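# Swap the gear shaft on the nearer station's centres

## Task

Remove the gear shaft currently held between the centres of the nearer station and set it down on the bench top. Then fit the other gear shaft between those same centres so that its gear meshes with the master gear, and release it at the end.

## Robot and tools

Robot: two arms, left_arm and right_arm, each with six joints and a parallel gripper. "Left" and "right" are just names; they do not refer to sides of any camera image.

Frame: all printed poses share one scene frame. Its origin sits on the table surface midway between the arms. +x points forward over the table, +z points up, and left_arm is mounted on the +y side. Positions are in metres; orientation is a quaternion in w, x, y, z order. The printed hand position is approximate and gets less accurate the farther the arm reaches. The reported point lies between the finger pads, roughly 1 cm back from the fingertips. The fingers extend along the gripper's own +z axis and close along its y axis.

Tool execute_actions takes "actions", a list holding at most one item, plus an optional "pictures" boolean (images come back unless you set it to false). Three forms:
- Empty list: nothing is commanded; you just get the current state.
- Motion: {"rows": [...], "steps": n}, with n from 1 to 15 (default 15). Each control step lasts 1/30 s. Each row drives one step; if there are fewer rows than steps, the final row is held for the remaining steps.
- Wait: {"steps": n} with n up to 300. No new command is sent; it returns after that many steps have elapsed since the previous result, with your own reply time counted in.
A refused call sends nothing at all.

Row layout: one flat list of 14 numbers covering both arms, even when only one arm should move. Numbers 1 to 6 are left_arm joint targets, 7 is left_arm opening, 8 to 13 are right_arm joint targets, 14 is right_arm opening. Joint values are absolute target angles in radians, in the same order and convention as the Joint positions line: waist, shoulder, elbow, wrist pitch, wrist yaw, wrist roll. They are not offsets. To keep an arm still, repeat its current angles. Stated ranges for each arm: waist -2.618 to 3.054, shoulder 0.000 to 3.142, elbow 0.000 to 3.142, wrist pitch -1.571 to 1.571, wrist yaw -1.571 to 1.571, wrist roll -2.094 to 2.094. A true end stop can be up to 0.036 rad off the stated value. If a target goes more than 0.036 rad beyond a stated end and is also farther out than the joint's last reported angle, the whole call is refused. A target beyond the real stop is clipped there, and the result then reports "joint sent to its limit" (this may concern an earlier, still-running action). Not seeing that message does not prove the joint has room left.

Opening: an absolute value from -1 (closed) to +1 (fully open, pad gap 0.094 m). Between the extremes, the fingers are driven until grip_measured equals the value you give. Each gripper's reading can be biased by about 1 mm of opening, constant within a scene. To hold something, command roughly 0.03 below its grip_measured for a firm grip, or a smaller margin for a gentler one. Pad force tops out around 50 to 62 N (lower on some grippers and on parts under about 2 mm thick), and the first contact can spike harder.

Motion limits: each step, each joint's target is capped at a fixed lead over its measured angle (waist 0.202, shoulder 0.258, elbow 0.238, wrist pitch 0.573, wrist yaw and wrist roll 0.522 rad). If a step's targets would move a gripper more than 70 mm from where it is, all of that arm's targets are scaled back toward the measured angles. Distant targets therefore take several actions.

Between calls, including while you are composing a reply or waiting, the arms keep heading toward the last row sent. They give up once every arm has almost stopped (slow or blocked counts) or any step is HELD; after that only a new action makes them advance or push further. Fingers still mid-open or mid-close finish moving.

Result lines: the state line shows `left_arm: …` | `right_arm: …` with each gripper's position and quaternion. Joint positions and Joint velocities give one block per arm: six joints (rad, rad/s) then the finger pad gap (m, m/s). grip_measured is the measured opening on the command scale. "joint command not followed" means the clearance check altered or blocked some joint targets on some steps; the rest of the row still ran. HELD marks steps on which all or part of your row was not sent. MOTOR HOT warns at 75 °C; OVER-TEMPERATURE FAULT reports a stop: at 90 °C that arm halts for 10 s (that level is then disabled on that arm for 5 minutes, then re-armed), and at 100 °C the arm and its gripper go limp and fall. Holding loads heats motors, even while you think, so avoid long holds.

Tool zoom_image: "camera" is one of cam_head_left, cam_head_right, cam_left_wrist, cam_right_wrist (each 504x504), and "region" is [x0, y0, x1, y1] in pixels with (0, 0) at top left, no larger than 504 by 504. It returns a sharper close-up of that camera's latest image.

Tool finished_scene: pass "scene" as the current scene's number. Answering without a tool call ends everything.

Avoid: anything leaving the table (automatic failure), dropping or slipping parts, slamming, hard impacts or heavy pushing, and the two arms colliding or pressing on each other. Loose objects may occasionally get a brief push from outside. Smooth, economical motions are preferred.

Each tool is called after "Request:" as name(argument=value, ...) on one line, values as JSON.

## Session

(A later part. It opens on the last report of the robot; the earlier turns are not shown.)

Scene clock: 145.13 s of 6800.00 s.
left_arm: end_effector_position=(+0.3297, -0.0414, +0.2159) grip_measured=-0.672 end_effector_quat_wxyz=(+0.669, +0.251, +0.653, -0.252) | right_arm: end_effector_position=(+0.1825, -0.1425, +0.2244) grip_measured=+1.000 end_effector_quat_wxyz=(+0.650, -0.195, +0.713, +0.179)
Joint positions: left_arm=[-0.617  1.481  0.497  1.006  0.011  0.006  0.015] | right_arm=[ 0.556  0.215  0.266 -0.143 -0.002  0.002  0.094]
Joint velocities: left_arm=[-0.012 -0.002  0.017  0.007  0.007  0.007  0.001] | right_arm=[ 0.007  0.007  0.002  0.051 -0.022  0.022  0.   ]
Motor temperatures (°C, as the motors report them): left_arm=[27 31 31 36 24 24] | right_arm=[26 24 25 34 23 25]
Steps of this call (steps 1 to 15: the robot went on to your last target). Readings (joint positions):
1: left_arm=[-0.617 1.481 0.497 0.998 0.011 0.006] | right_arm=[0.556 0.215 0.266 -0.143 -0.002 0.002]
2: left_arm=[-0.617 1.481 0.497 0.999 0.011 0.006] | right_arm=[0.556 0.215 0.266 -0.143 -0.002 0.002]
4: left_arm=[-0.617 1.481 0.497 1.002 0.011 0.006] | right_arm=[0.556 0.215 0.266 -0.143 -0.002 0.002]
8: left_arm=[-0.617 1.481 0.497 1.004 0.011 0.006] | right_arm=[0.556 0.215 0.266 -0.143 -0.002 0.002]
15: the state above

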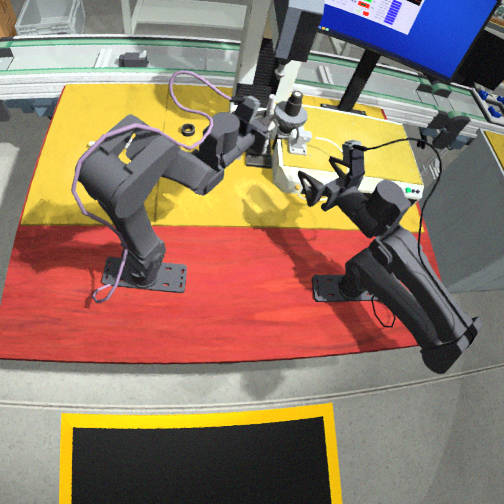

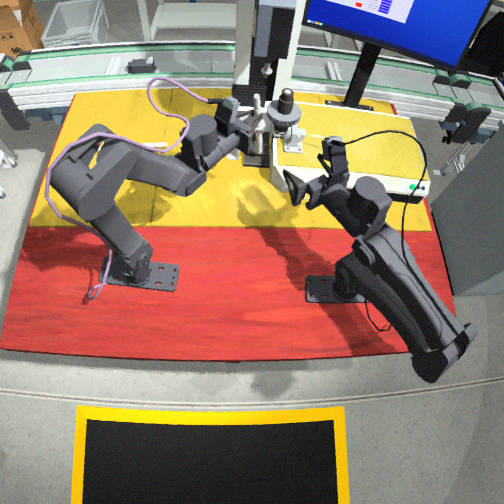

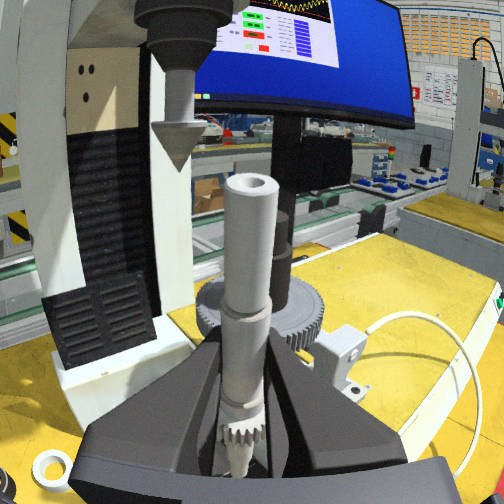

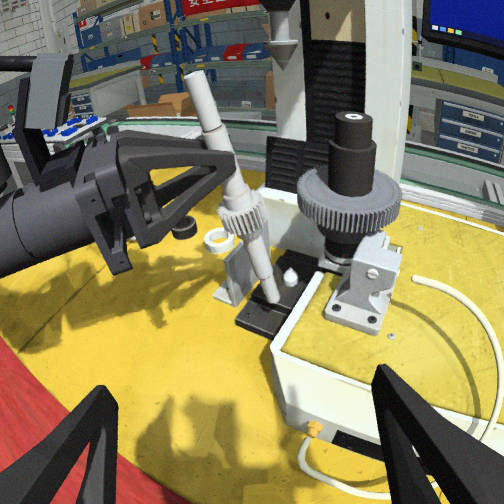

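Request:
execute_actions(actions=[{"rows":[[-0.58,1.5,0.6,1.1,0,0,-0.73,0.55,0.3,0.28,-0.2,0,0,1]]}], pictures=false)

Request:
execute_actions(actions=[{"rows":[[-0.542,1.56,0.665,1.06,0,0,-0.73,0.55,0.3,0.28,-0.2,0,0,1]]}])

Request:
zoom_image(camera="cam_head_right", region=[210,60,320,170])

Scene clock: 150.53 s of 6800.00 s.
left_arm: end_effector_position=(+0.3491, -0.0366, +0.2256) grip_measured=-0.672 end_effector_quat_wxyz=(+0.680, +0.235, +0.652, -0.241) | right_arm: end_effector_position=(+0.1870, -0.1398, +0.1933) grip_measured=+1.000 end_effector_quat_wxyz=(+0.602, -0.206, +0.753, +0.166)
Joint positions: left_arm=[-0.583  1.511  0.551  1.     0.004  0.005  0.015] | right_arm=[ 0.556  0.295  0.266 -0.193 -0.002  0.002  0.094]
Joint velocities: left_arm=[-0.012  0.012  0.002 -0.022  0.022 -0.066  0.001] | right_arm=[-0.017 -0.012  0.007  0.007 -0.022  0.022  0.   ]
Motor temperatures (°C, as the motors report them): left_arm=[27 31 31 40 24 24] | right_arm=[26 24 26 34 23 25]
Steps of this call (steps 1 to 15: the robot went on to your last target; steps 16 to 90: nothing new was sent; then 1.90 s passed at rest; steps 91 to 105: all 15 steps of this action). Readings (joint positions):
91: left_arm=[-0.613 1.485 0.502 1.005 0.014 0.006] | right_arm=[0.556 0.225 0.266 -0.145 -0.002 0.002]
92: left_arm=[-0.607 1.494 0.515 1.002 0.015 0.005] | right_arm=[0.556 0.246 0.266 -0.146 -0.002 0.002]
94: left_arm=[-0.592 1.509 0.539 1.001 0.012 0.005] | right_arm=[0.556 0.283 0.266 -0.168 -0.002 0.002]
98: left_arm=[-0.583 1.511 0.551 1.001 0.004 0.005] | right_arm=[0.556 0.295 0.266 -0.190 -0.002 0.002]
105: the state above

Scene clock: 151.03 s of 6800.00 s.
left_arm: end_effector_position=(+0.3735, -0.0327, +0.2202) grip_measured=-0.672 end_effector_quat_wxyz=(+0.676, +0.224, +0.666, -0.224) | right_arm: end_effector_position=(+0.1870, -0.1398, +0.1933) grip_measured=+1.000 end_effector_quat_wxyz=(+0.602, -0.206, +0.753, +0.166)
Joint positions: left_arm=[-0.543  1.573  0.615  0.971  0.002  0.005  0.015] | right_arm=[ 0.556  0.295  0.266 -0.193 -0.002  0.002  0.094]
Joint velocities: left_arm=[ 0.002 -0.017 -0.002 -0.051  0.051  0.007 -0.   ] | right_arm=[-0.012  0.007 -0.022  0.007 -0.051 -0.007  0.   ]
Motor temperatures (°C, as the motors report them): left_arm=[27 31 32 40 24 24] | right_arm=[26 24 26 34 23 25]
Steps of this call (steps 1 to 15: all 15 steps of this action). Readings (joint positions):
1: left_arm=[-0.579 1.518 0.559 0.998 0.007 0.005] | right_arm=[0.556 0.295 0.266 -0.193 -0.002 0.002]
2: left_arm=[-0.572 1.535 0.577 0.993 0.010 0.005] | right_arm=[0.556 0.295 0.266 -0.193 -0.002 0.002]
4: left_arm=[-0.555 1.564 0.608 0.988 0.009 0.005] | right_arm=[0.556 0.295 0.266 -0.193 -0.002 0.002]
8: left_arm=[-0.543 1.573 0.615 0.976 0.002 0.005] | right_arm=[0.556 0.295 0.266 -0.193 -0.002 0.002]
15: the state above

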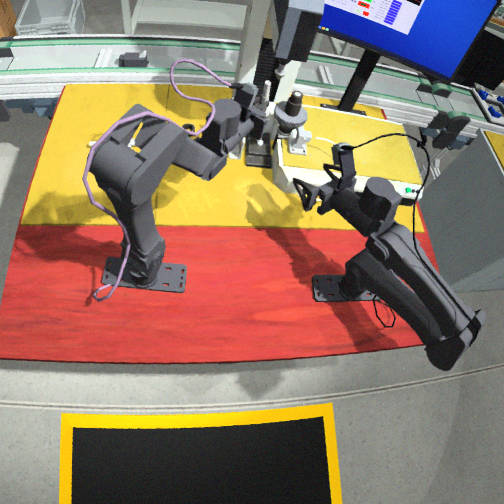

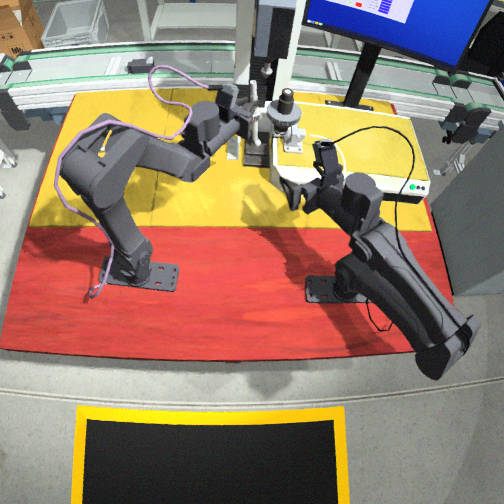

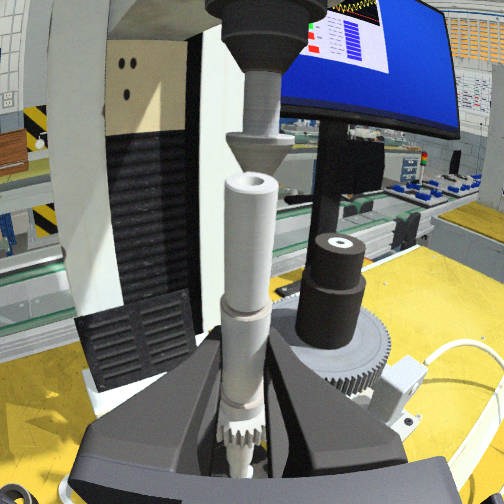

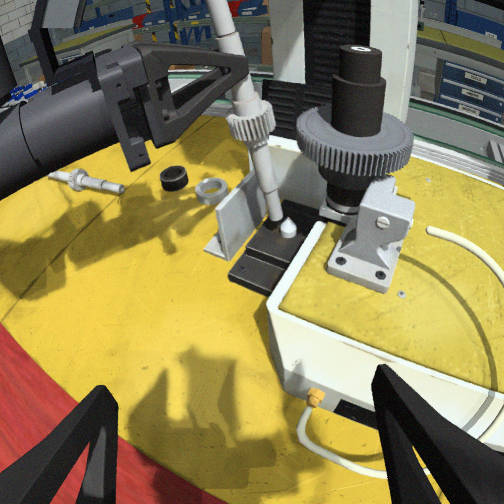

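Region (210, 60, 320, 170) of cam_head_right's 504x504 image, scaled by 4.582, with more detail than that image has.

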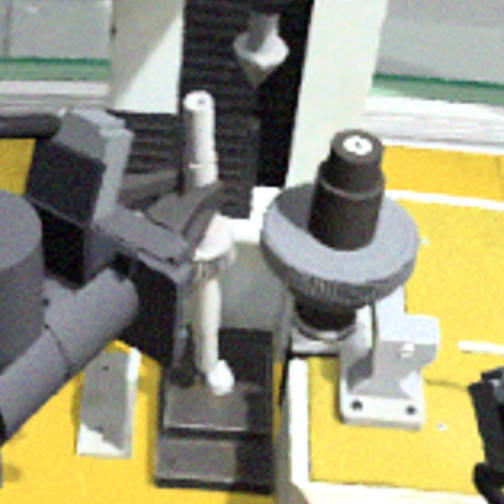

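Forward about 13 mm.

Request:
execute_actions(actions=[{"rows":[[-0.556,1.57,0.69,1.06,0,-0.01,-0.73,0.55,0.3,0.28,-0.2,0,0,1],[-0.556,1.58,0.71,1.06,0,-0.01,-0.73,0.55,0.3,0.28,-0.2,0,0,1],[-0.556,1.605,0.715,1.06,0,-0.01,-0.73,0.55,0.3,0.28,-0.2,0,0,1]]}])

Request:
zoom_image(camera="cam_right_wrist", region=[230,150,340,260])

Request:
zoom_image(camera="cam_head_right", region=[230,110,290,170])

Scene clock: 155.57 s of 6800.00 s.
left_arm: end_effector_position=(+0.3819, -0.0427, +0.2205) grip_measured=-0.672 end_effector_quat_wxyz=(+0.674, +0.224, +0.666, -0.228) | right_arm: end_effector_position=(+0.1870, -0.1398, +0.1932) grip_measured=+1.000 end_effector_quat_wxyz=(+0.602, -0.206, +0.754, +0.166)
Joint positions: left_arm=[-0.55   1.617  0.665  0.964  0.002 -0.003  0.015] | right_arm=[ 0.556  0.295  0.266 -0.193 -0.002  0.002  0.094]
Joint velocities: left_arm=[ 0.002 -0.007  0.002 -0.095 -0.037 -0.037  0.   ] | right_arm=[-0.002 -0.007  0.012  0.022  0.095  0.007  0.   ]
Motor temperatures (°C, as the motors report them): left_arm=[27 32 32 42 24 24] | right_arm=[26 24 26 34 23 25]
Steps of this call (steps 1 to 15: the robot went on to your last target; steps 16 to 90: nothing new was sent; then 1.03 s passed at rest; steps 91 to 105: all 15 steps of this action). Readings (joint positions):
91: left_arm=[-0.544 1.573 0.617 0.969 0.002 0.003] | right_arm=[0.556 0.295 0.266 -0.193 -0.002 0.002]
92: left_arm=[-0.545 1.577 0.625 0.966 0.002 0.002] | right_arm=[0.556 0.295 0.266 -0.193 -0.002 0.002]
94: left_arm=[-0.548 1.597 0.649 0.965 0.002 0.000] | right_arm=[0.556 0.295 0.266 -0.193 -0.002 0.002]
98: left_arm=[-0.550 1.615 0.665 0.965 0.002 -0.002] | right_arm=[0.556 0.295 0.266 -0.193 -0.002 0.002]
105: the state above

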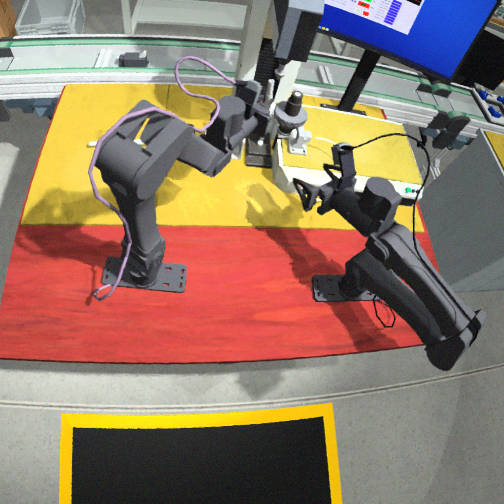

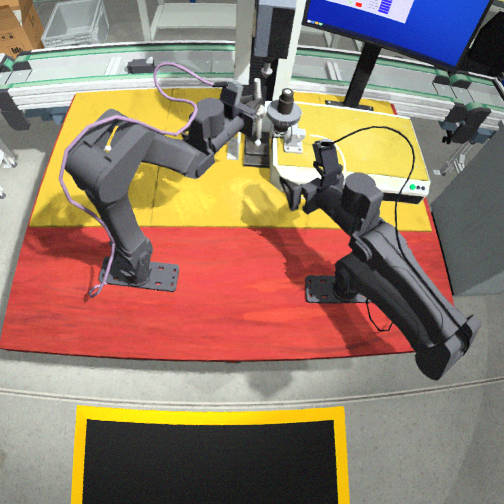

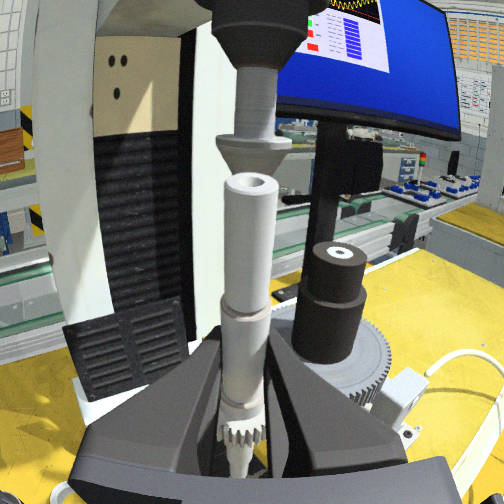

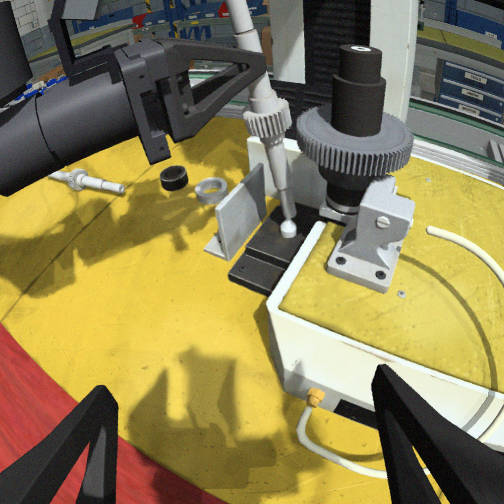

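Region (230, 150, 340, 260) of cam_right_wrist's 504x504 image, scaled by 4.582, with more detail than that image has.

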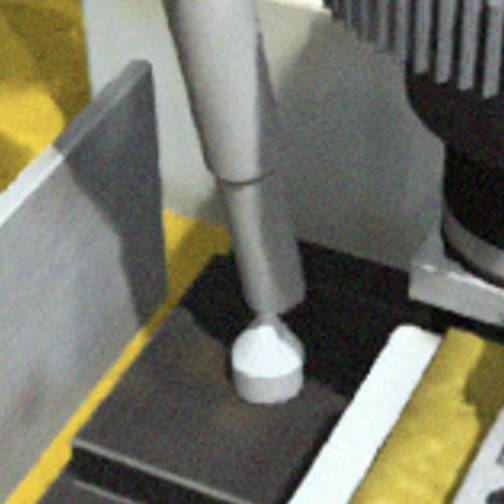

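Region (230, 110, 290, 170) of cam_head_right's 504x504 image, scaled by 8.400, with more detail than that image has.

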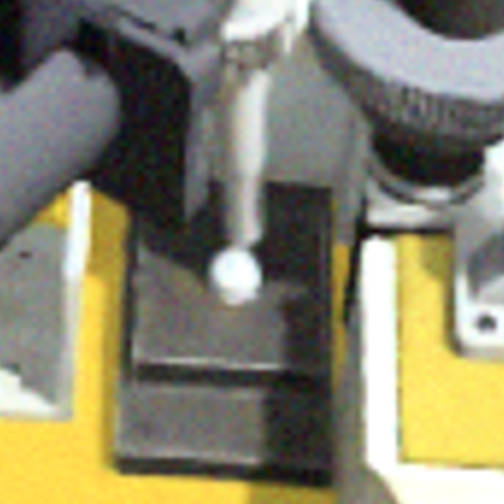

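Request:
execute_actions(actions=[{"rows":[[-0.55,1.64,0.7,1.04,0,-0.01,-0.73,0.55,0.3,0.28,-0.2,0,0,1]]}])

Request:
zoom_image(camera="cam_right_wrist", region=[230,150,340,260])

Scene clock: 161.83 s of 6800.00 s.
left_arm: end_effector_position=(+0.3838, -0.0440, +0.2117) grip_measured=-0.672 end_effector_quat_wxyz=(+0.668, +0.225, +0.672, -0.226) | right_arm: end_effector_position=(+0.1870, -0.1398, +0.1932) grip_measured=+1.000 end_effector_quat_wxyz=(+0.602, -0.206, +0.754, +0.166)
Joint positions: left_arm=[-0.55   1.641  0.665  0.971  0.001 -0.003  0.015] | right_arm=[ 0.556  0.295  0.266 -0.194 -0.002  0.002  0.094]
Joint velocities: left_arm=[-0.012 -0.007 -0.002  0.037 -0.037  0.022 -0.   ] | right_arm=[ 0.007  0.002 -0.017 -0.037 -0.007 -0.007  0.   ]
Motor temperatures (°C, as the motors report them): left_arm=[27 32 33 44 24 24] | right_arm=[26 24 26 35 23 25]
Steps of this call (steps 1 to 15: the robot went on to your last target; steps 16 to 90: nothing new was sent; then 2.77 s passed at rest; steps 91 to 105: all 15 steps of this action). Readings (joint positions):
91: left_arm=[-0.550 1.621 0.665 0.964 0.002 -0.003] | right_arm=[0.556 0.295 0.266 -0.194 -0.002 0.002]
92: left_arm=[-0.550 1.626 0.665 0.965 0.002 -0.003] | right_arm=[0.556 0.295 0.266 -0.194 -0.002 0.002]
94: left_arm=[-0.550 1.639 0.665 0.968 0.001 -0.003] | right_arm=[0.556 0.295 0.266 -0.194 -0.002 0.002]
98: left_arm=[-0.550 1.641 0.665 0.971 0.001 -0.003] | right_arm=[0.556 0.295 0.266 -0.194 -0.002 0.002]
105: the state above

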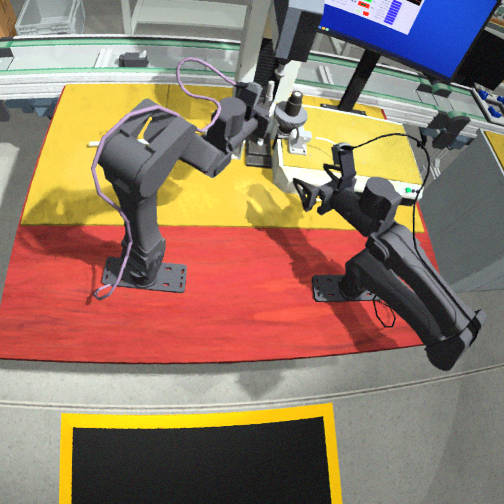

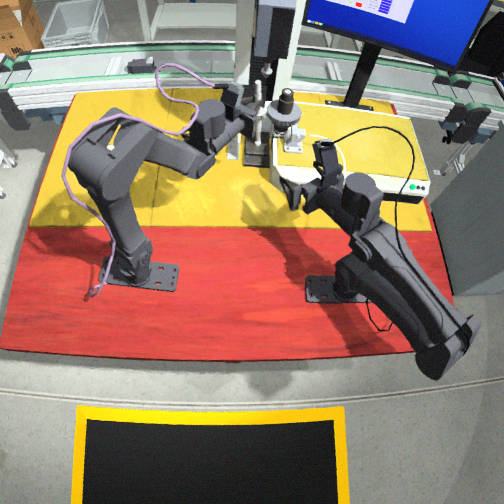

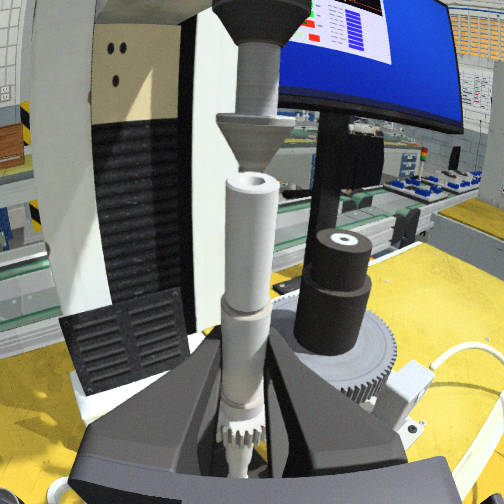

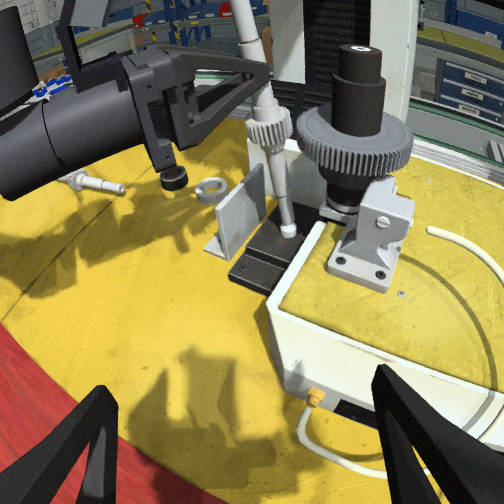

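Region (230, 150, 340, 260) of cam_right_wrist's 504x504 image, scaled by 4.582, with more detail than that image has.

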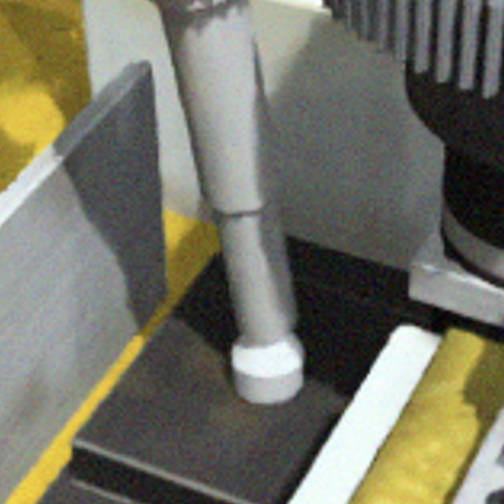

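Request:
execute_actions(actions=[{"rows":[[-0.55,1.655,0.765,0.84,0,-0.01,-0.73,0.55,0.3,0.28,-0.05,0,0,1]]}], pictures=false)

Request:
execute_actions(actions=[{"rows":[[-0.55,1.665,0.86,0.69,0,-0.01,-0.73,0.55,0.3,0.28,-0.05,0,0,1]]}])

Scene clock: 166.60 s of 6800.00 s.
left_arm: end_effector_position=(+0.3929, -0.0509, +0.2117) grip_measured=-0.672 end_effector_quat_wxyz=(+0.652, +0.230, +0.688, -0.221) | right_arm: end_effector_position=(+0.1911, -0.1373, +0.2220) grip_measured=+1.000 end_effector_quat_wxyz=(+0.645, -0.196, +0.717, +0.178)
Joint positions: left_arm=[-0.55   1.647  0.734  0.862  0.001 -0.003  0.015] | right_arm=[ 0.556  0.295  0.266 -0.076 -0.002  0.002  0.094]
Joint velocities: left_arm=[-0.007  0.012  0.002  0.037 -0.022 -0.037 -0.   ] | right_arm=[ 0.002 -0.022  0.017  0.081 -0.037 -0.022  0.   ]
Motor temperatures (°C, as the motors report them): left_arm=[27 32 33 44 24 24] | right_arm=[26 24 26 35 23 25]
Steps of this call (steps 1 to 15: the robot went on to your last target; steps 16 to 90: nothing new was sent; then 1.27 s passed at rest; steps 91 to 105: all 15 steps of this action). Readings (joint positions):
91: left_arm=[-0.550 1.641 0.675 0.954 0.001 -0.003] | right_arm=[0.556 0.295 0.266 -0.182 -0.002 0.002]
92: left_arm=[-0.550 1.642 0.694 0.925 0.001 -0.003] | right_arm=[0.556 0.295 0.266 -0.165 -0.002 0.002]
94: left_arm=[-0.550 1.647 0.721 0.886 0.001 -0.003] | right_arm=[0.556 0.295 0.266 -0.127 -0.002 0.002]
98: left_arm=[-0.550 1.647 0.732 0.865 0.001 -0.003] | right_arm=[0.556 0.295 0.266 -0.092 -0.002 0.002]
105: the state above

Scene clock: 167.10 s of 6800.00 s.
left_arm: end_effector_position=(+0.4086, -0.0508, +0.2123) grip_measured=-0.672 end_effector_quat_wxyz=(+0.628, +0.213, +0.718, -0.211) | right_arm: end_effector_position=(+0.1912, -0.1373, +0.2228) grip_measured=+1.000 end_effector_quat_wxyz=(+0.646, -0.196, +0.716, +0.178)
Joint positions: left_arm=[-0.54   1.651  0.826  0.704 -0.026 -0.039  0.015] | right_arm=[ 0.556  0.295  0.266 -0.073 -0.002  0.002  0.094]
Joint velocities: left_arm=[-0.002 -0.002  0.012 -0.022 -0.007 -0.051 -0.001] | right_arm=[-0.002 -0.002  0.007 -0.051 -0.037  0.007  0.   ]
Motor temperatures (°C, as the motors report them): left_arm=[27 32 33 44 24 24] | right_arm=[26 24 26 35 23 25]
Steps of this call (steps 1 to 15: all 15 steps of this action). Readings (joint positions):
1: left_arm=[-0.550 1.647 0.748 0.841 0.001 -0.003] | right_arm=[0.556 0.295 0.266 -0.075 -0.002 0.002]
2: left_arm=[-0.550 1.647 0.768 0.802 0.001 -0.003] | right_arm=[0.556 0.295 0.266 -0.074 -0.002 0.002]
4: left_arm=[-0.550 1.644 0.783 0.768 -0.002 -0.004] | right_arm=[0.556 0.295 0.266 -0.074 -0.002 0.002]
8: left_arm=[-0.540 1.645 0.808 0.725 -0.025 -0.026] | right_arm=[0.556 0.295 0.266 -0.073 -0.002 0.002]
15: the state above

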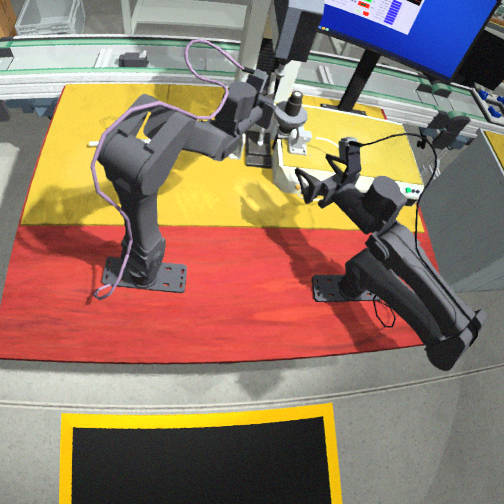

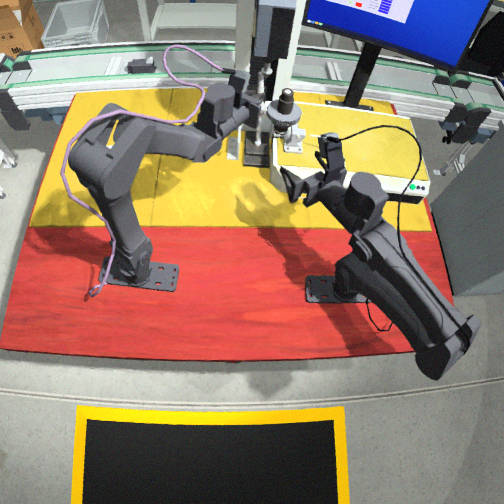

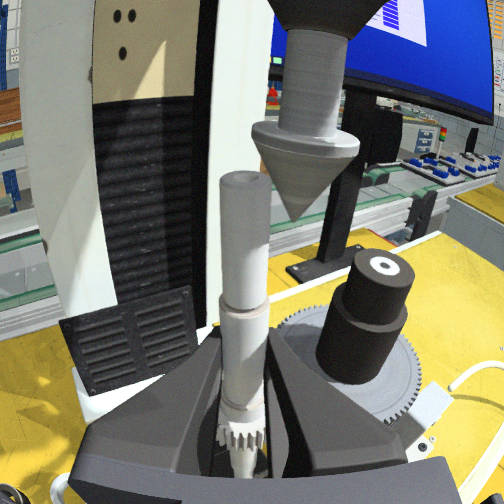

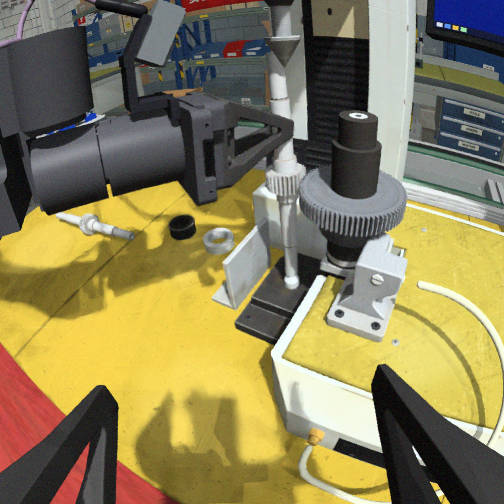

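Request:
execute_actions(actions=[{"rows":[[-0.6,1.665,0.86,0.69,0.09,0.06,-0.73,0.55,0.3,0.28,-0.05,0,0,1]]}])

Scene clock: 172.30 s of 6800.00 s.
left_arm: end_effector_position=(+0.4078, -0.0521, +0.2124) grip_measured=-0.672 end_effector_quat_wxyz=(+0.631, +0.218, +0.716, -0.203) | right_arm: end_effector_position=(+0.1912, -0.1373, +0.2228) grip_measured=+1.000 end_effector_quat_wxyz=(+0.646, -0.196, +0.716, +0.178)
Joint positions: left_arm=[-0.548  1.651  0.826  0.703 -0.04  -0.02   0.015] | right_arm=[ 0.556  0.295  0.266 -0.073 -0.002  0.002  0.094]
Joint velocities: left_arm=[ 0.007  0.012  0.012  0.051  0.11  -0.051 -0.001] | right_arm=[ 0.002 -0.007 -0.012 -0.037  0.051  0.022  0.   ]
Motor temperatures (°C, as the motors report them): left_arm=[27 31 33 43 24 24] | right_arm=[26 24 27 35 23 25]
Steps of this call (steps 1 to 15: the robot went on to your last target; steps 16 to 90: nothing new was sent; then 1.70 s passed at rest; steps 91 to 105: all 15 steps of this action). Readings (joint positions):
91: left_arm=[-0.544 1.651 0.826 0.703 -0.026 -0.032] | right_arm=[0.556 0.295 0.266 -0.073 -0.002 0.002]
92: left_arm=[-0.545 1.651 0.826 0.703 -0.031 -0.027] | right_arm=[0.556 0.295 0.266 -0.073 -0.002 0.002]
94: left_arm=[-0.547 1.651 0.826 0.703 -0.036 -0.022] | right_arm=[0.556 0.295 0.266 -0.073 -0.002 0.002]
98: left_arm=[-0.548 1.651 0.826 0.703 -0.040 -0.020] | right_arm=[0.556 0.295 0.266 -0.073 -0.002 0.002]
105: the state above

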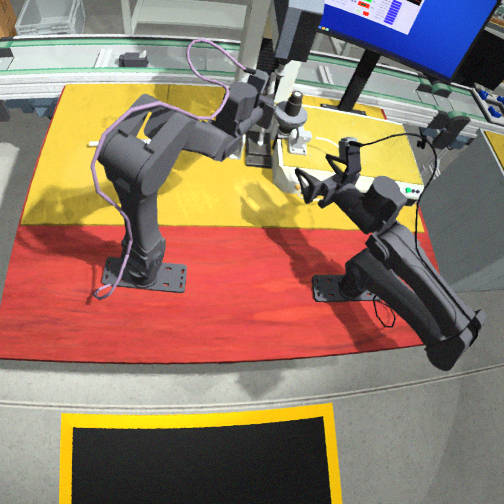

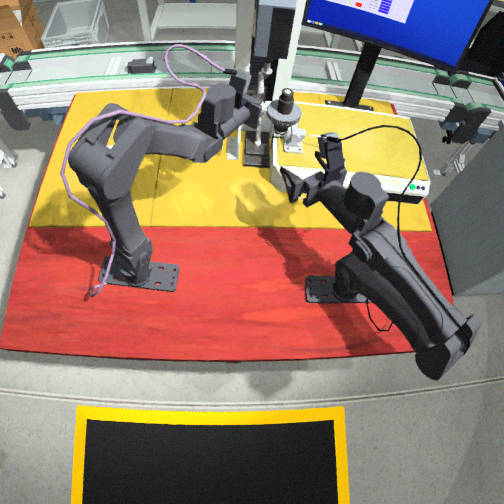

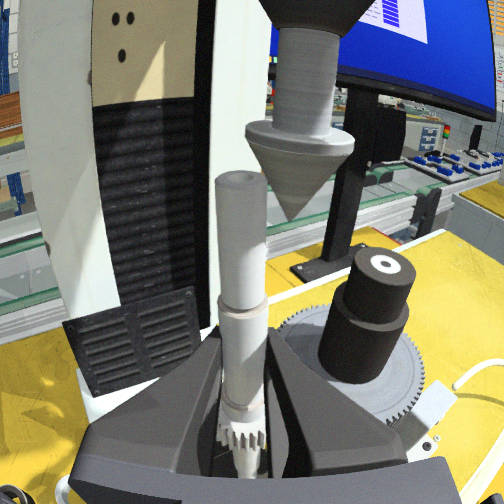

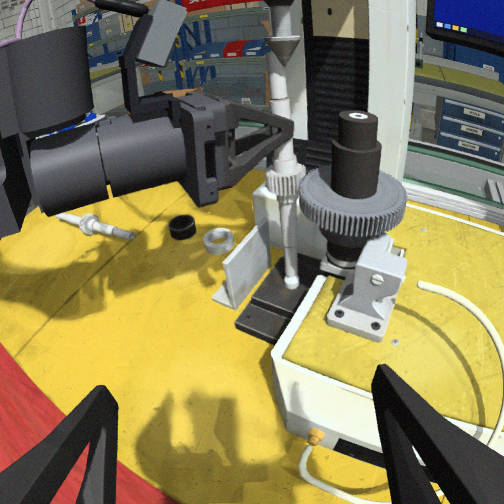

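Request:
execute_actions(actions=[{"rows":[[-0.62,1.665,0.86,0.69,0.17,0.15,-0.73,0.5,0.9,0.6,0.3,0,0,0]]}])

Scene clock: 176.60 s of 6800.00 s.
left_arm: end_effector_position=(+0.4072, -0.0529, +0.2123) grip_measured=-0.668 end_effector_quat_wxyz=(+0.635, +0.235, +0.711, -0.190) | right_arm: end_effector_position=(+0.2823, -0.1025, +0.2915) grip_measured=+0.002 end_effector_quat_wxyz=(+0.664, -0.176, +0.707, +0.167)
Joint positions: left_arm=[-0.55   1.651  0.826  0.703 -0.039  0.024  0.016] | right_arm=[ 0.51   0.912  0.59   0.26  -0.003  0.002  0.047]
Joint velocities: left_arm=[ 0.012 -0.007 -0.002 -0.037 -0.007  0.007 -0.001] | right_arm=[-0.007 -0.007  0.012  0.227 -0.11   0.007  0.   ]
Motor temperatures (°C, as the motors report them): left_arm=[27 31 33 43 24 24] | right_arm=[26 24 27 36 23 25]
Steps of this call (steps 1 to 15: the robot went on to your last target; steps 16 to 90: nothing new was sent; then 0.80 s passed at rest; steps 91 to 105: all 15 steps of this action). Readings (joint positions):
91: left_arm=[-0.550 1.651 0.826 0.703 -0.039 -0.007] | right_arm=[0.552 0.318 0.277 -0.058 -0.003 0.002]
92: left_arm=[-0.550 1.651 0.826 0.703 -0.039 0.003] | right_arm=[0.544 0.370 0.304 -0.033 -0.003 0.002]
94: left_arm=[-0.550 1.651 0.826 0.703 -0.039 0.016] | right_arm=[0.530 0.488 0.380 0.027 -0.003 0.002]
98: left_arm=[-0.550 1.651 0.826 0.703 -0.039 0.024] | right_arm=[0.512 0.791 0.565 0.194 -0.003 0.002]
105: the state above

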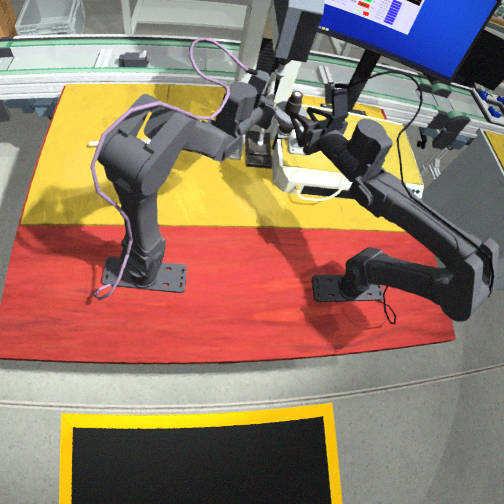

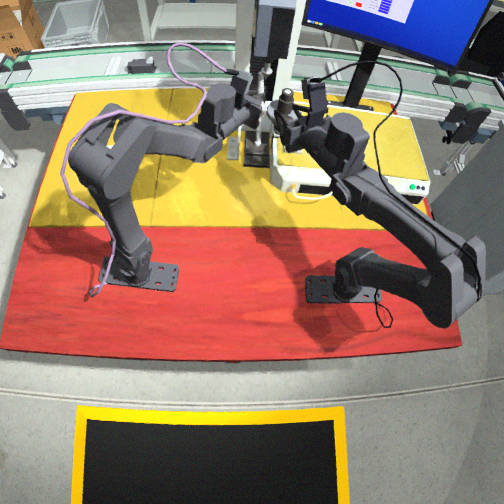

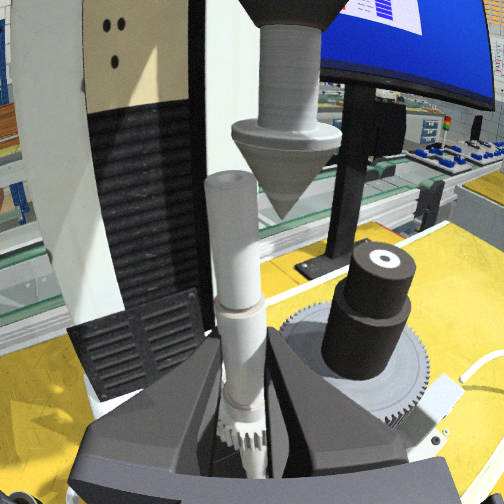

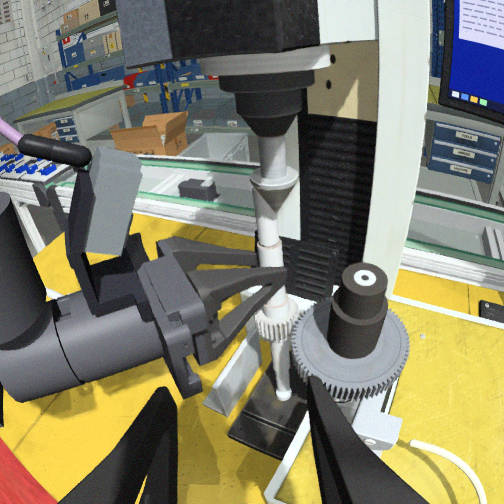

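Request:
execute_actions(actions=[{"rows":[[-0.57,1.665,0.86,0.69,0.04,0.0,-0.73,0.45,1.15,0.5,1.0,0,0,-0.6]]}], pictures=false)

Request:
execute_actions(actions=[{"rows":[[-0.57,1.665,0.86,0.69,0.04,0.0,-0.73,0.45,1.44,0.5,1.24,0,0,-0.6]]}], pictures=false)

Request:
execute_actions(actions=[{"steps":10}])

Scene clock: 182.63 s of 6800.00 s.
left_arm: end_effector_position=(+0.4082, -0.0515, +0.2123) grip_measured=-0.668 end_effector_quat_wxyz=(+0.630, +0.213, +0.718, -0.205) | right_arm: end_effector_position=(+0.3150, -0.1078, +0.3252) grip_measured=-0.598 end_effector_quat_wxyz=(+0.780, -0.131, +0.587, +0.174)
Joint positions: left_arm=[-0.548  1.651  0.826  0.703 -0.042 -0.031  0.016] | right_arm=[ 0.457  1.168  0.497  0.952 -0.005  0.001  0.019]
Joint velocities: left_arm=[-0.002  0.002 -0.002  0.007  0.007 -0.051  0.   ] | right_arm=[-0.012 -0.017  0.002  0.227  0.037 -0.066 -0.   ]
Motor temperatures (°C, as the motors report them): left_arm=[28 31 33 42 26 25] | right_arm=[26 24 27 36 23 25]
Steps of this call (steps 1 to 30: the robot went on to your last target; steps 31 to 90: nothing new was sent; then 2.53 s passed at rest; steps 91 to 105: all 15 steps of this action). Readings (joint positions):
91: left_arm=[-0.548 1.651 0.826 0.703 -0.042 0.006] | right_arm=[0.502 0.942 0.574 0.366 -0.006 0.001]
92: left_arm=[-0.548 1.651 0.826 0.703 -0.042 -0.009] | right_arm=[0.487 1.002 0.563 0.494 -0.006 0.001]
94: left_arm=[-0.548 1.651 0.826 0.703 -0.042 -0.024] | right_arm=[0.463 1.115 0.541 0.672 -0.005 0.001]
98: left_arm=[-0.548 1.651 0.826 0.703 -0.042 -0.031] | right_arm=[0.457 1.168 0.497 0.820 -0.005 0.001]
105: the state above

Scene clock: 183.13 s of 6800.00 s.
left_arm: end_effector_position=(+0.4082, -0.0515, +0.2123) grip_measured=-0.668 end_effector_quat_wxyz=(+0.630, +0.213, +0.718, -0.206) | right_arm: end_effector_position=(+0.3492, -0.0919, +0.2741) grip_measured=-0.598 end_effector_quat_wxyz=(+0.769, -0.134, +0.601, +0.172)
Joint positions: left_arm=[-0.548  1.651  0.826  0.703 -0.042 -0.032  0.016] | right_arm=[ 0.457  1.464  0.501  1.207 -0.005  0.001  0.019]
Joint velocities: left_arm=[-0.002 -0.002 -0.007 -0.007 -0.007 -0.066 -0.   ] | right_arm=[ 0.002  0.002 -0.007  0.154 -0.022  0.022 -0.   ]
Motor temperatures (°C, as the motors report them): left_arm=[28 31 33 42 26 25] | right_arm=[26 24 27 36 23 25]
Steps of this call (steps 1 to 15: all 15 steps of this action). Readings (joint positions):
1: left_arm=[-0.548 1.651 0.826 0.703 -0.042 -0.031] | right_arm=[0.457 1.203 0.497 1.010 -0.005 0.001]
2: left_arm=[-0.548 1.651 0.826 0.703 -0.042 -0.031] | right_arm=[0.457 1.268 0.505 1.087 -0.005 0.001]
4: left_arm=[-0.548 1.651 0.826 0.703 -0.042 -0.031] | right_arm=[0.457 1.387 0.508 1.144 -0.005 0.001]
8: left_arm=[-0.548 1.651 0.826 0.703 -0.042 -0.032] | right_arm=[0.457 1.464 0.501 1.147 -0.005 0.001]
15: the state above

Scene clock: 183.47 s of 6800.00 s.
left_arm: end_effector_position=(+0.4082, -0.0515, +0.2123) grip_measured=-0.668 end_effector_quat_wxyz=(+0.630, +0.213, +0.718, -0.206) | right_arm: end_effector_position=(+0.3486, -0.0922, +0.2769) grip_measured=-0.598 end_effector_quat_wxyz=(+0.772, -0.133, +0.597, +0.173)
Joint positions: left_arm=[-0.548  1.651  0.826  0.703 -0.042 -0.032  0.016] | right_arm=[ 0.457  1.464  0.501  1.218 -0.005  0.001  0.019]
Joint velocities: left_arm=[-0.002 -0.007 -0.002  0.007  0.022 -0.007  0.   ] | right_arm=[-0.017 -0.007 -0.002  0.051 -0.037 -0.037  0.   ]
Motor temperatures (°C, as the motors report them): left_arm=[28 31 33 42 26 25] | right_arm=[26 24 27 36 23 25]
Steps of this call (steps 1 to 10: the robot went on to your last target). Readings (joint positions):
1: left_arm=[-0.548 1.651 0.826 0.703 -0.042 -0.032] | right_arm=[0.457 1.464 0.501 1.210 -0.005 0.001]
2: left_arm=[-0.548 1.651 0.826 0.703 -0.042 -0.032] | right_arm=[0.457 1.464 0.501 1.212 -0.005 0.001]
4: left_arm=[-0.548 1.651 0.826 0.703 -0.042 -0.032] | right_arm=[0.457 1.464 0.501 1.215 -0.005 0.001]
8: left_arm=[-0.548 1.651 0.826 0.703 -0.042 -0.032] | right_arm=[0.457 1.464 0.501 1.218 -0.005 0.001]
10: the state above

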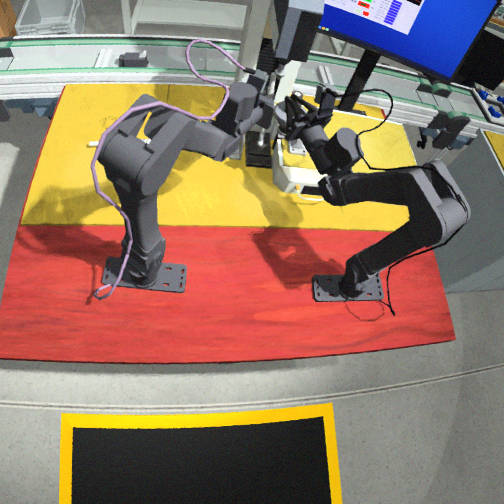

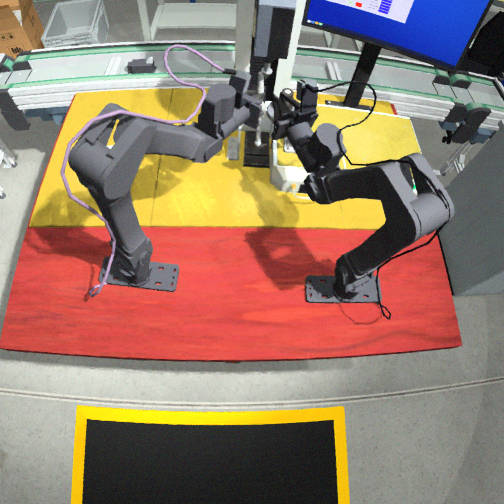

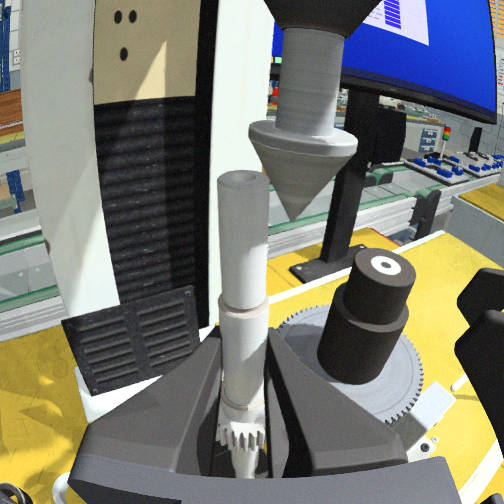

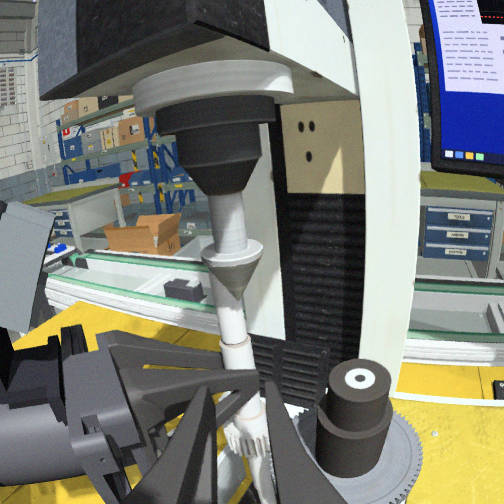

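Request:
execute_actions(actions=[{"rows":[[-0.57,1.665,0.86,0.69,0.04,0.0,-0.73,0.468,1.56,0.685,1.15,0,0,-0.6]]}])

Scene clock: 186.00 s of 6800.00 s.
left_arm: end_effector_position=(+0.4082, -0.0515, +0.2123) grip_measured=-0.668 end_effector_quat_wxyz=(+0.630, +0.213, +0.718, -0.206) | right_arm: end_effector_position=(+0.3796, -0.0777, +0.2921) grip_measured=-0.598 end_effector_quat_wxyz=(+0.774, -0.133, +0.594, +0.173)
Joint positions: left_arm=[-0.548  1.651  0.826  0.703 -0.042 -0.032  0.016] | right_arm=[ 0.457  1.557  0.657  1.161 -0.005  0.001  0.019]
Joint velocities: left_arm=[-0.002  0.007  0.007 -0.037 -0.007 -0.037  0.002] | right_arm=[-0.002  0.012  0.022 -0.037 -0.037  0.007  0.   ]
Motor temperatures (°C, as the motors report them): left_arm=[28 31 33 42 26 25] | right_arm=[26 24 27 36 23 25]
Steps of this call (steps 1 to 30: the robot went on to your last target; steps 31 to 61: nothing new was sent; steps 62 to 76: all 15 steps of this action). Readings (joint positions):
62: left_arm=[-0.548 1.651 0.826 0.703 -0.042 -0.032] | right_arm=[0.457 1.476 0.520 1.212 -0.005 0.001]
63: left_arm=[-0.548 1.651 0.826 0.703 -0.042 -0.032] | right_arm=[0.457 1.504 0.564 1.200 -0.005 0.001]
65: left_arm=[-0.548 1.651 0.826 0.703 -0.042 -0.032] | right_arm=[0.457 1.549 0.637 1.182 -0.005 0.001]
69: left_arm=[-0.548 1.651 0.826 0.703 -0.042 -0.032] | right_arm=[0.457 1.557 0.657 1.172 -0.005 0.001]
76: the state above

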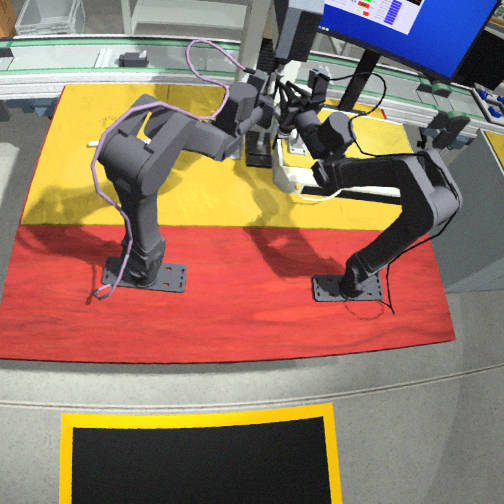

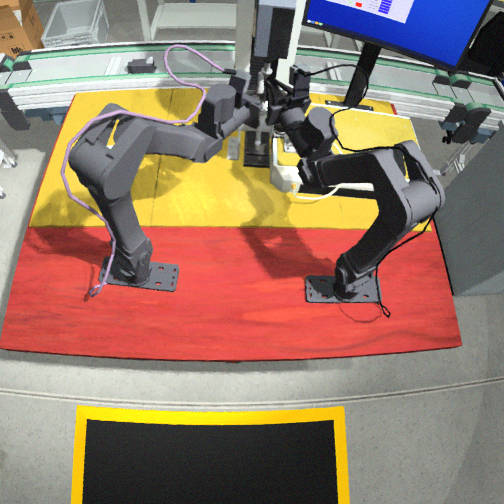

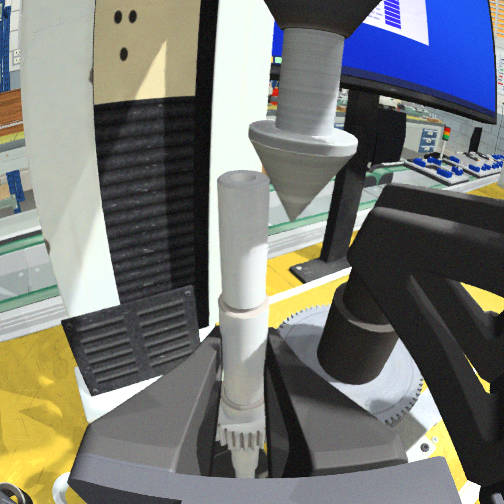

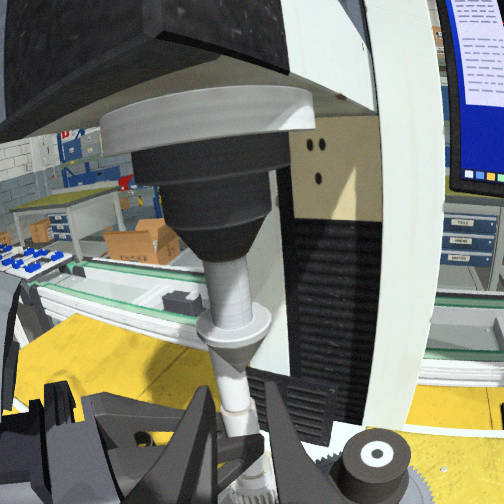

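Request:
execute_actions(actions=[{"rows":[[-0.57,1.665,0.86,0.69,0.04,0.0,-0.73,0.468,1.65,0.773,1.15,0,0,-0.53]]}])

Scene clock: 188.47 s of 6800.00 s.
left_arm: end_effector_position=(+0.4082, -0.0515, +0.2123) grip_measured=-0.668 end_effector_quat_wxyz=(+0.630, +0.213, +0.718, -0.206) | right_arm: end_effector_position=(+0.4017, -0.0675, +0.2846) grip_measured=-0.532 end_effector_quat_wxyz=(+0.768, -0.135, +0.602, +0.172)
Joint positions: left_arm=[-0.548  1.651  0.826  0.703 -0.042 -0.032  0.016] | right_arm=[ 0.457  1.651  0.741  1.151 -0.005  0.001  0.022]
Joint velocities: left_arm=[-0.012 -0.002 -0.007  0.051  0.007 -0.051 -0.001] | right_arm=[-0.017 -0.012 -0.017  0.007 -0.051 -0.051  0.001]
Motor temperatures (°C, as the motors report them): left_arm=[27 31 33 42 26 25] | right_arm=[26 24 27 36 23 25]
Steps of this call (steps 1 to 15: the robot went on to your last target; steps 16 to 59: nothing new was sent; steps 60 to 74: all 15 steps of this action). Readings (joint positions):
60: left_arm=[-0.548 1.651 0.826 0.703 -0.042 -0.032] | right_arm=[0.457 1.568 0.668 1.160 -0.005 0.001]
61: left_arm=[-0.548 1.651 0.826 0.703 -0.042 -0.032] | right_arm=[0.457 1.592 0.695 1.160 -0.005 0.001]
63: left_arm=[-0.548 1.651 0.826 0.703 -0.042 -0.032] | right_arm=[0.457 1.633 0.735 1.160 -0.005 0.001]
67: left_arm=[-0.548 1.651 0.826 0.703 -0.042 -0.032] | right_arm=[0.457 1.651 0.741 1.152 -0.005 0.001]
74: the state above

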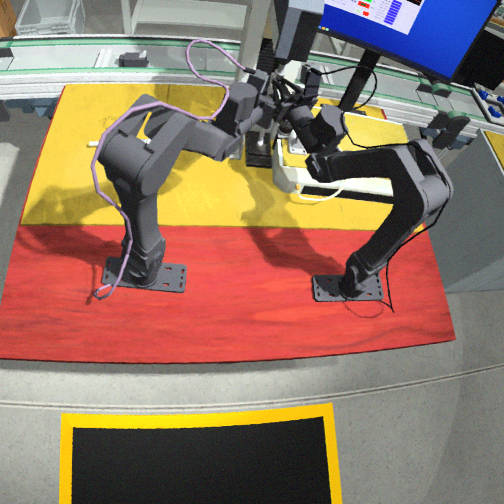

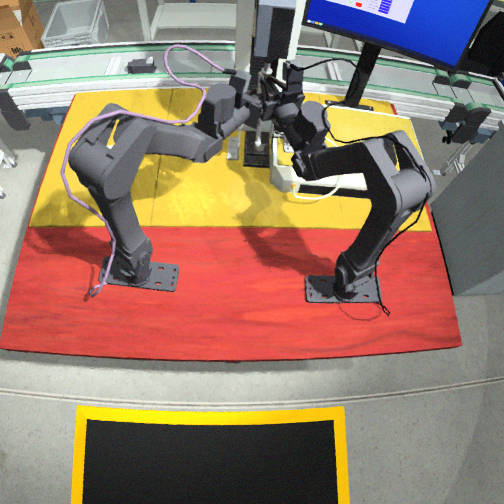

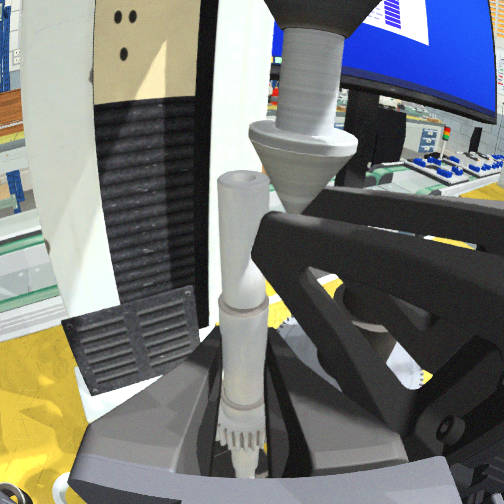

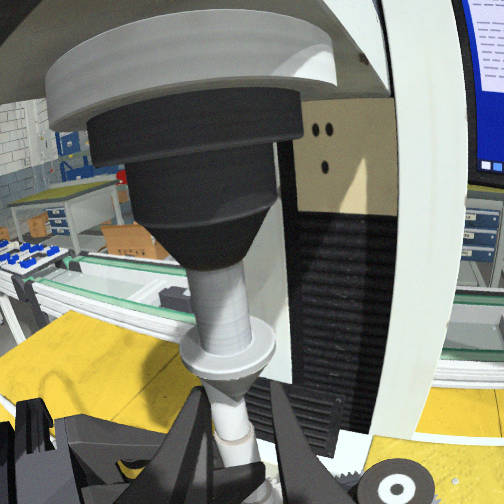

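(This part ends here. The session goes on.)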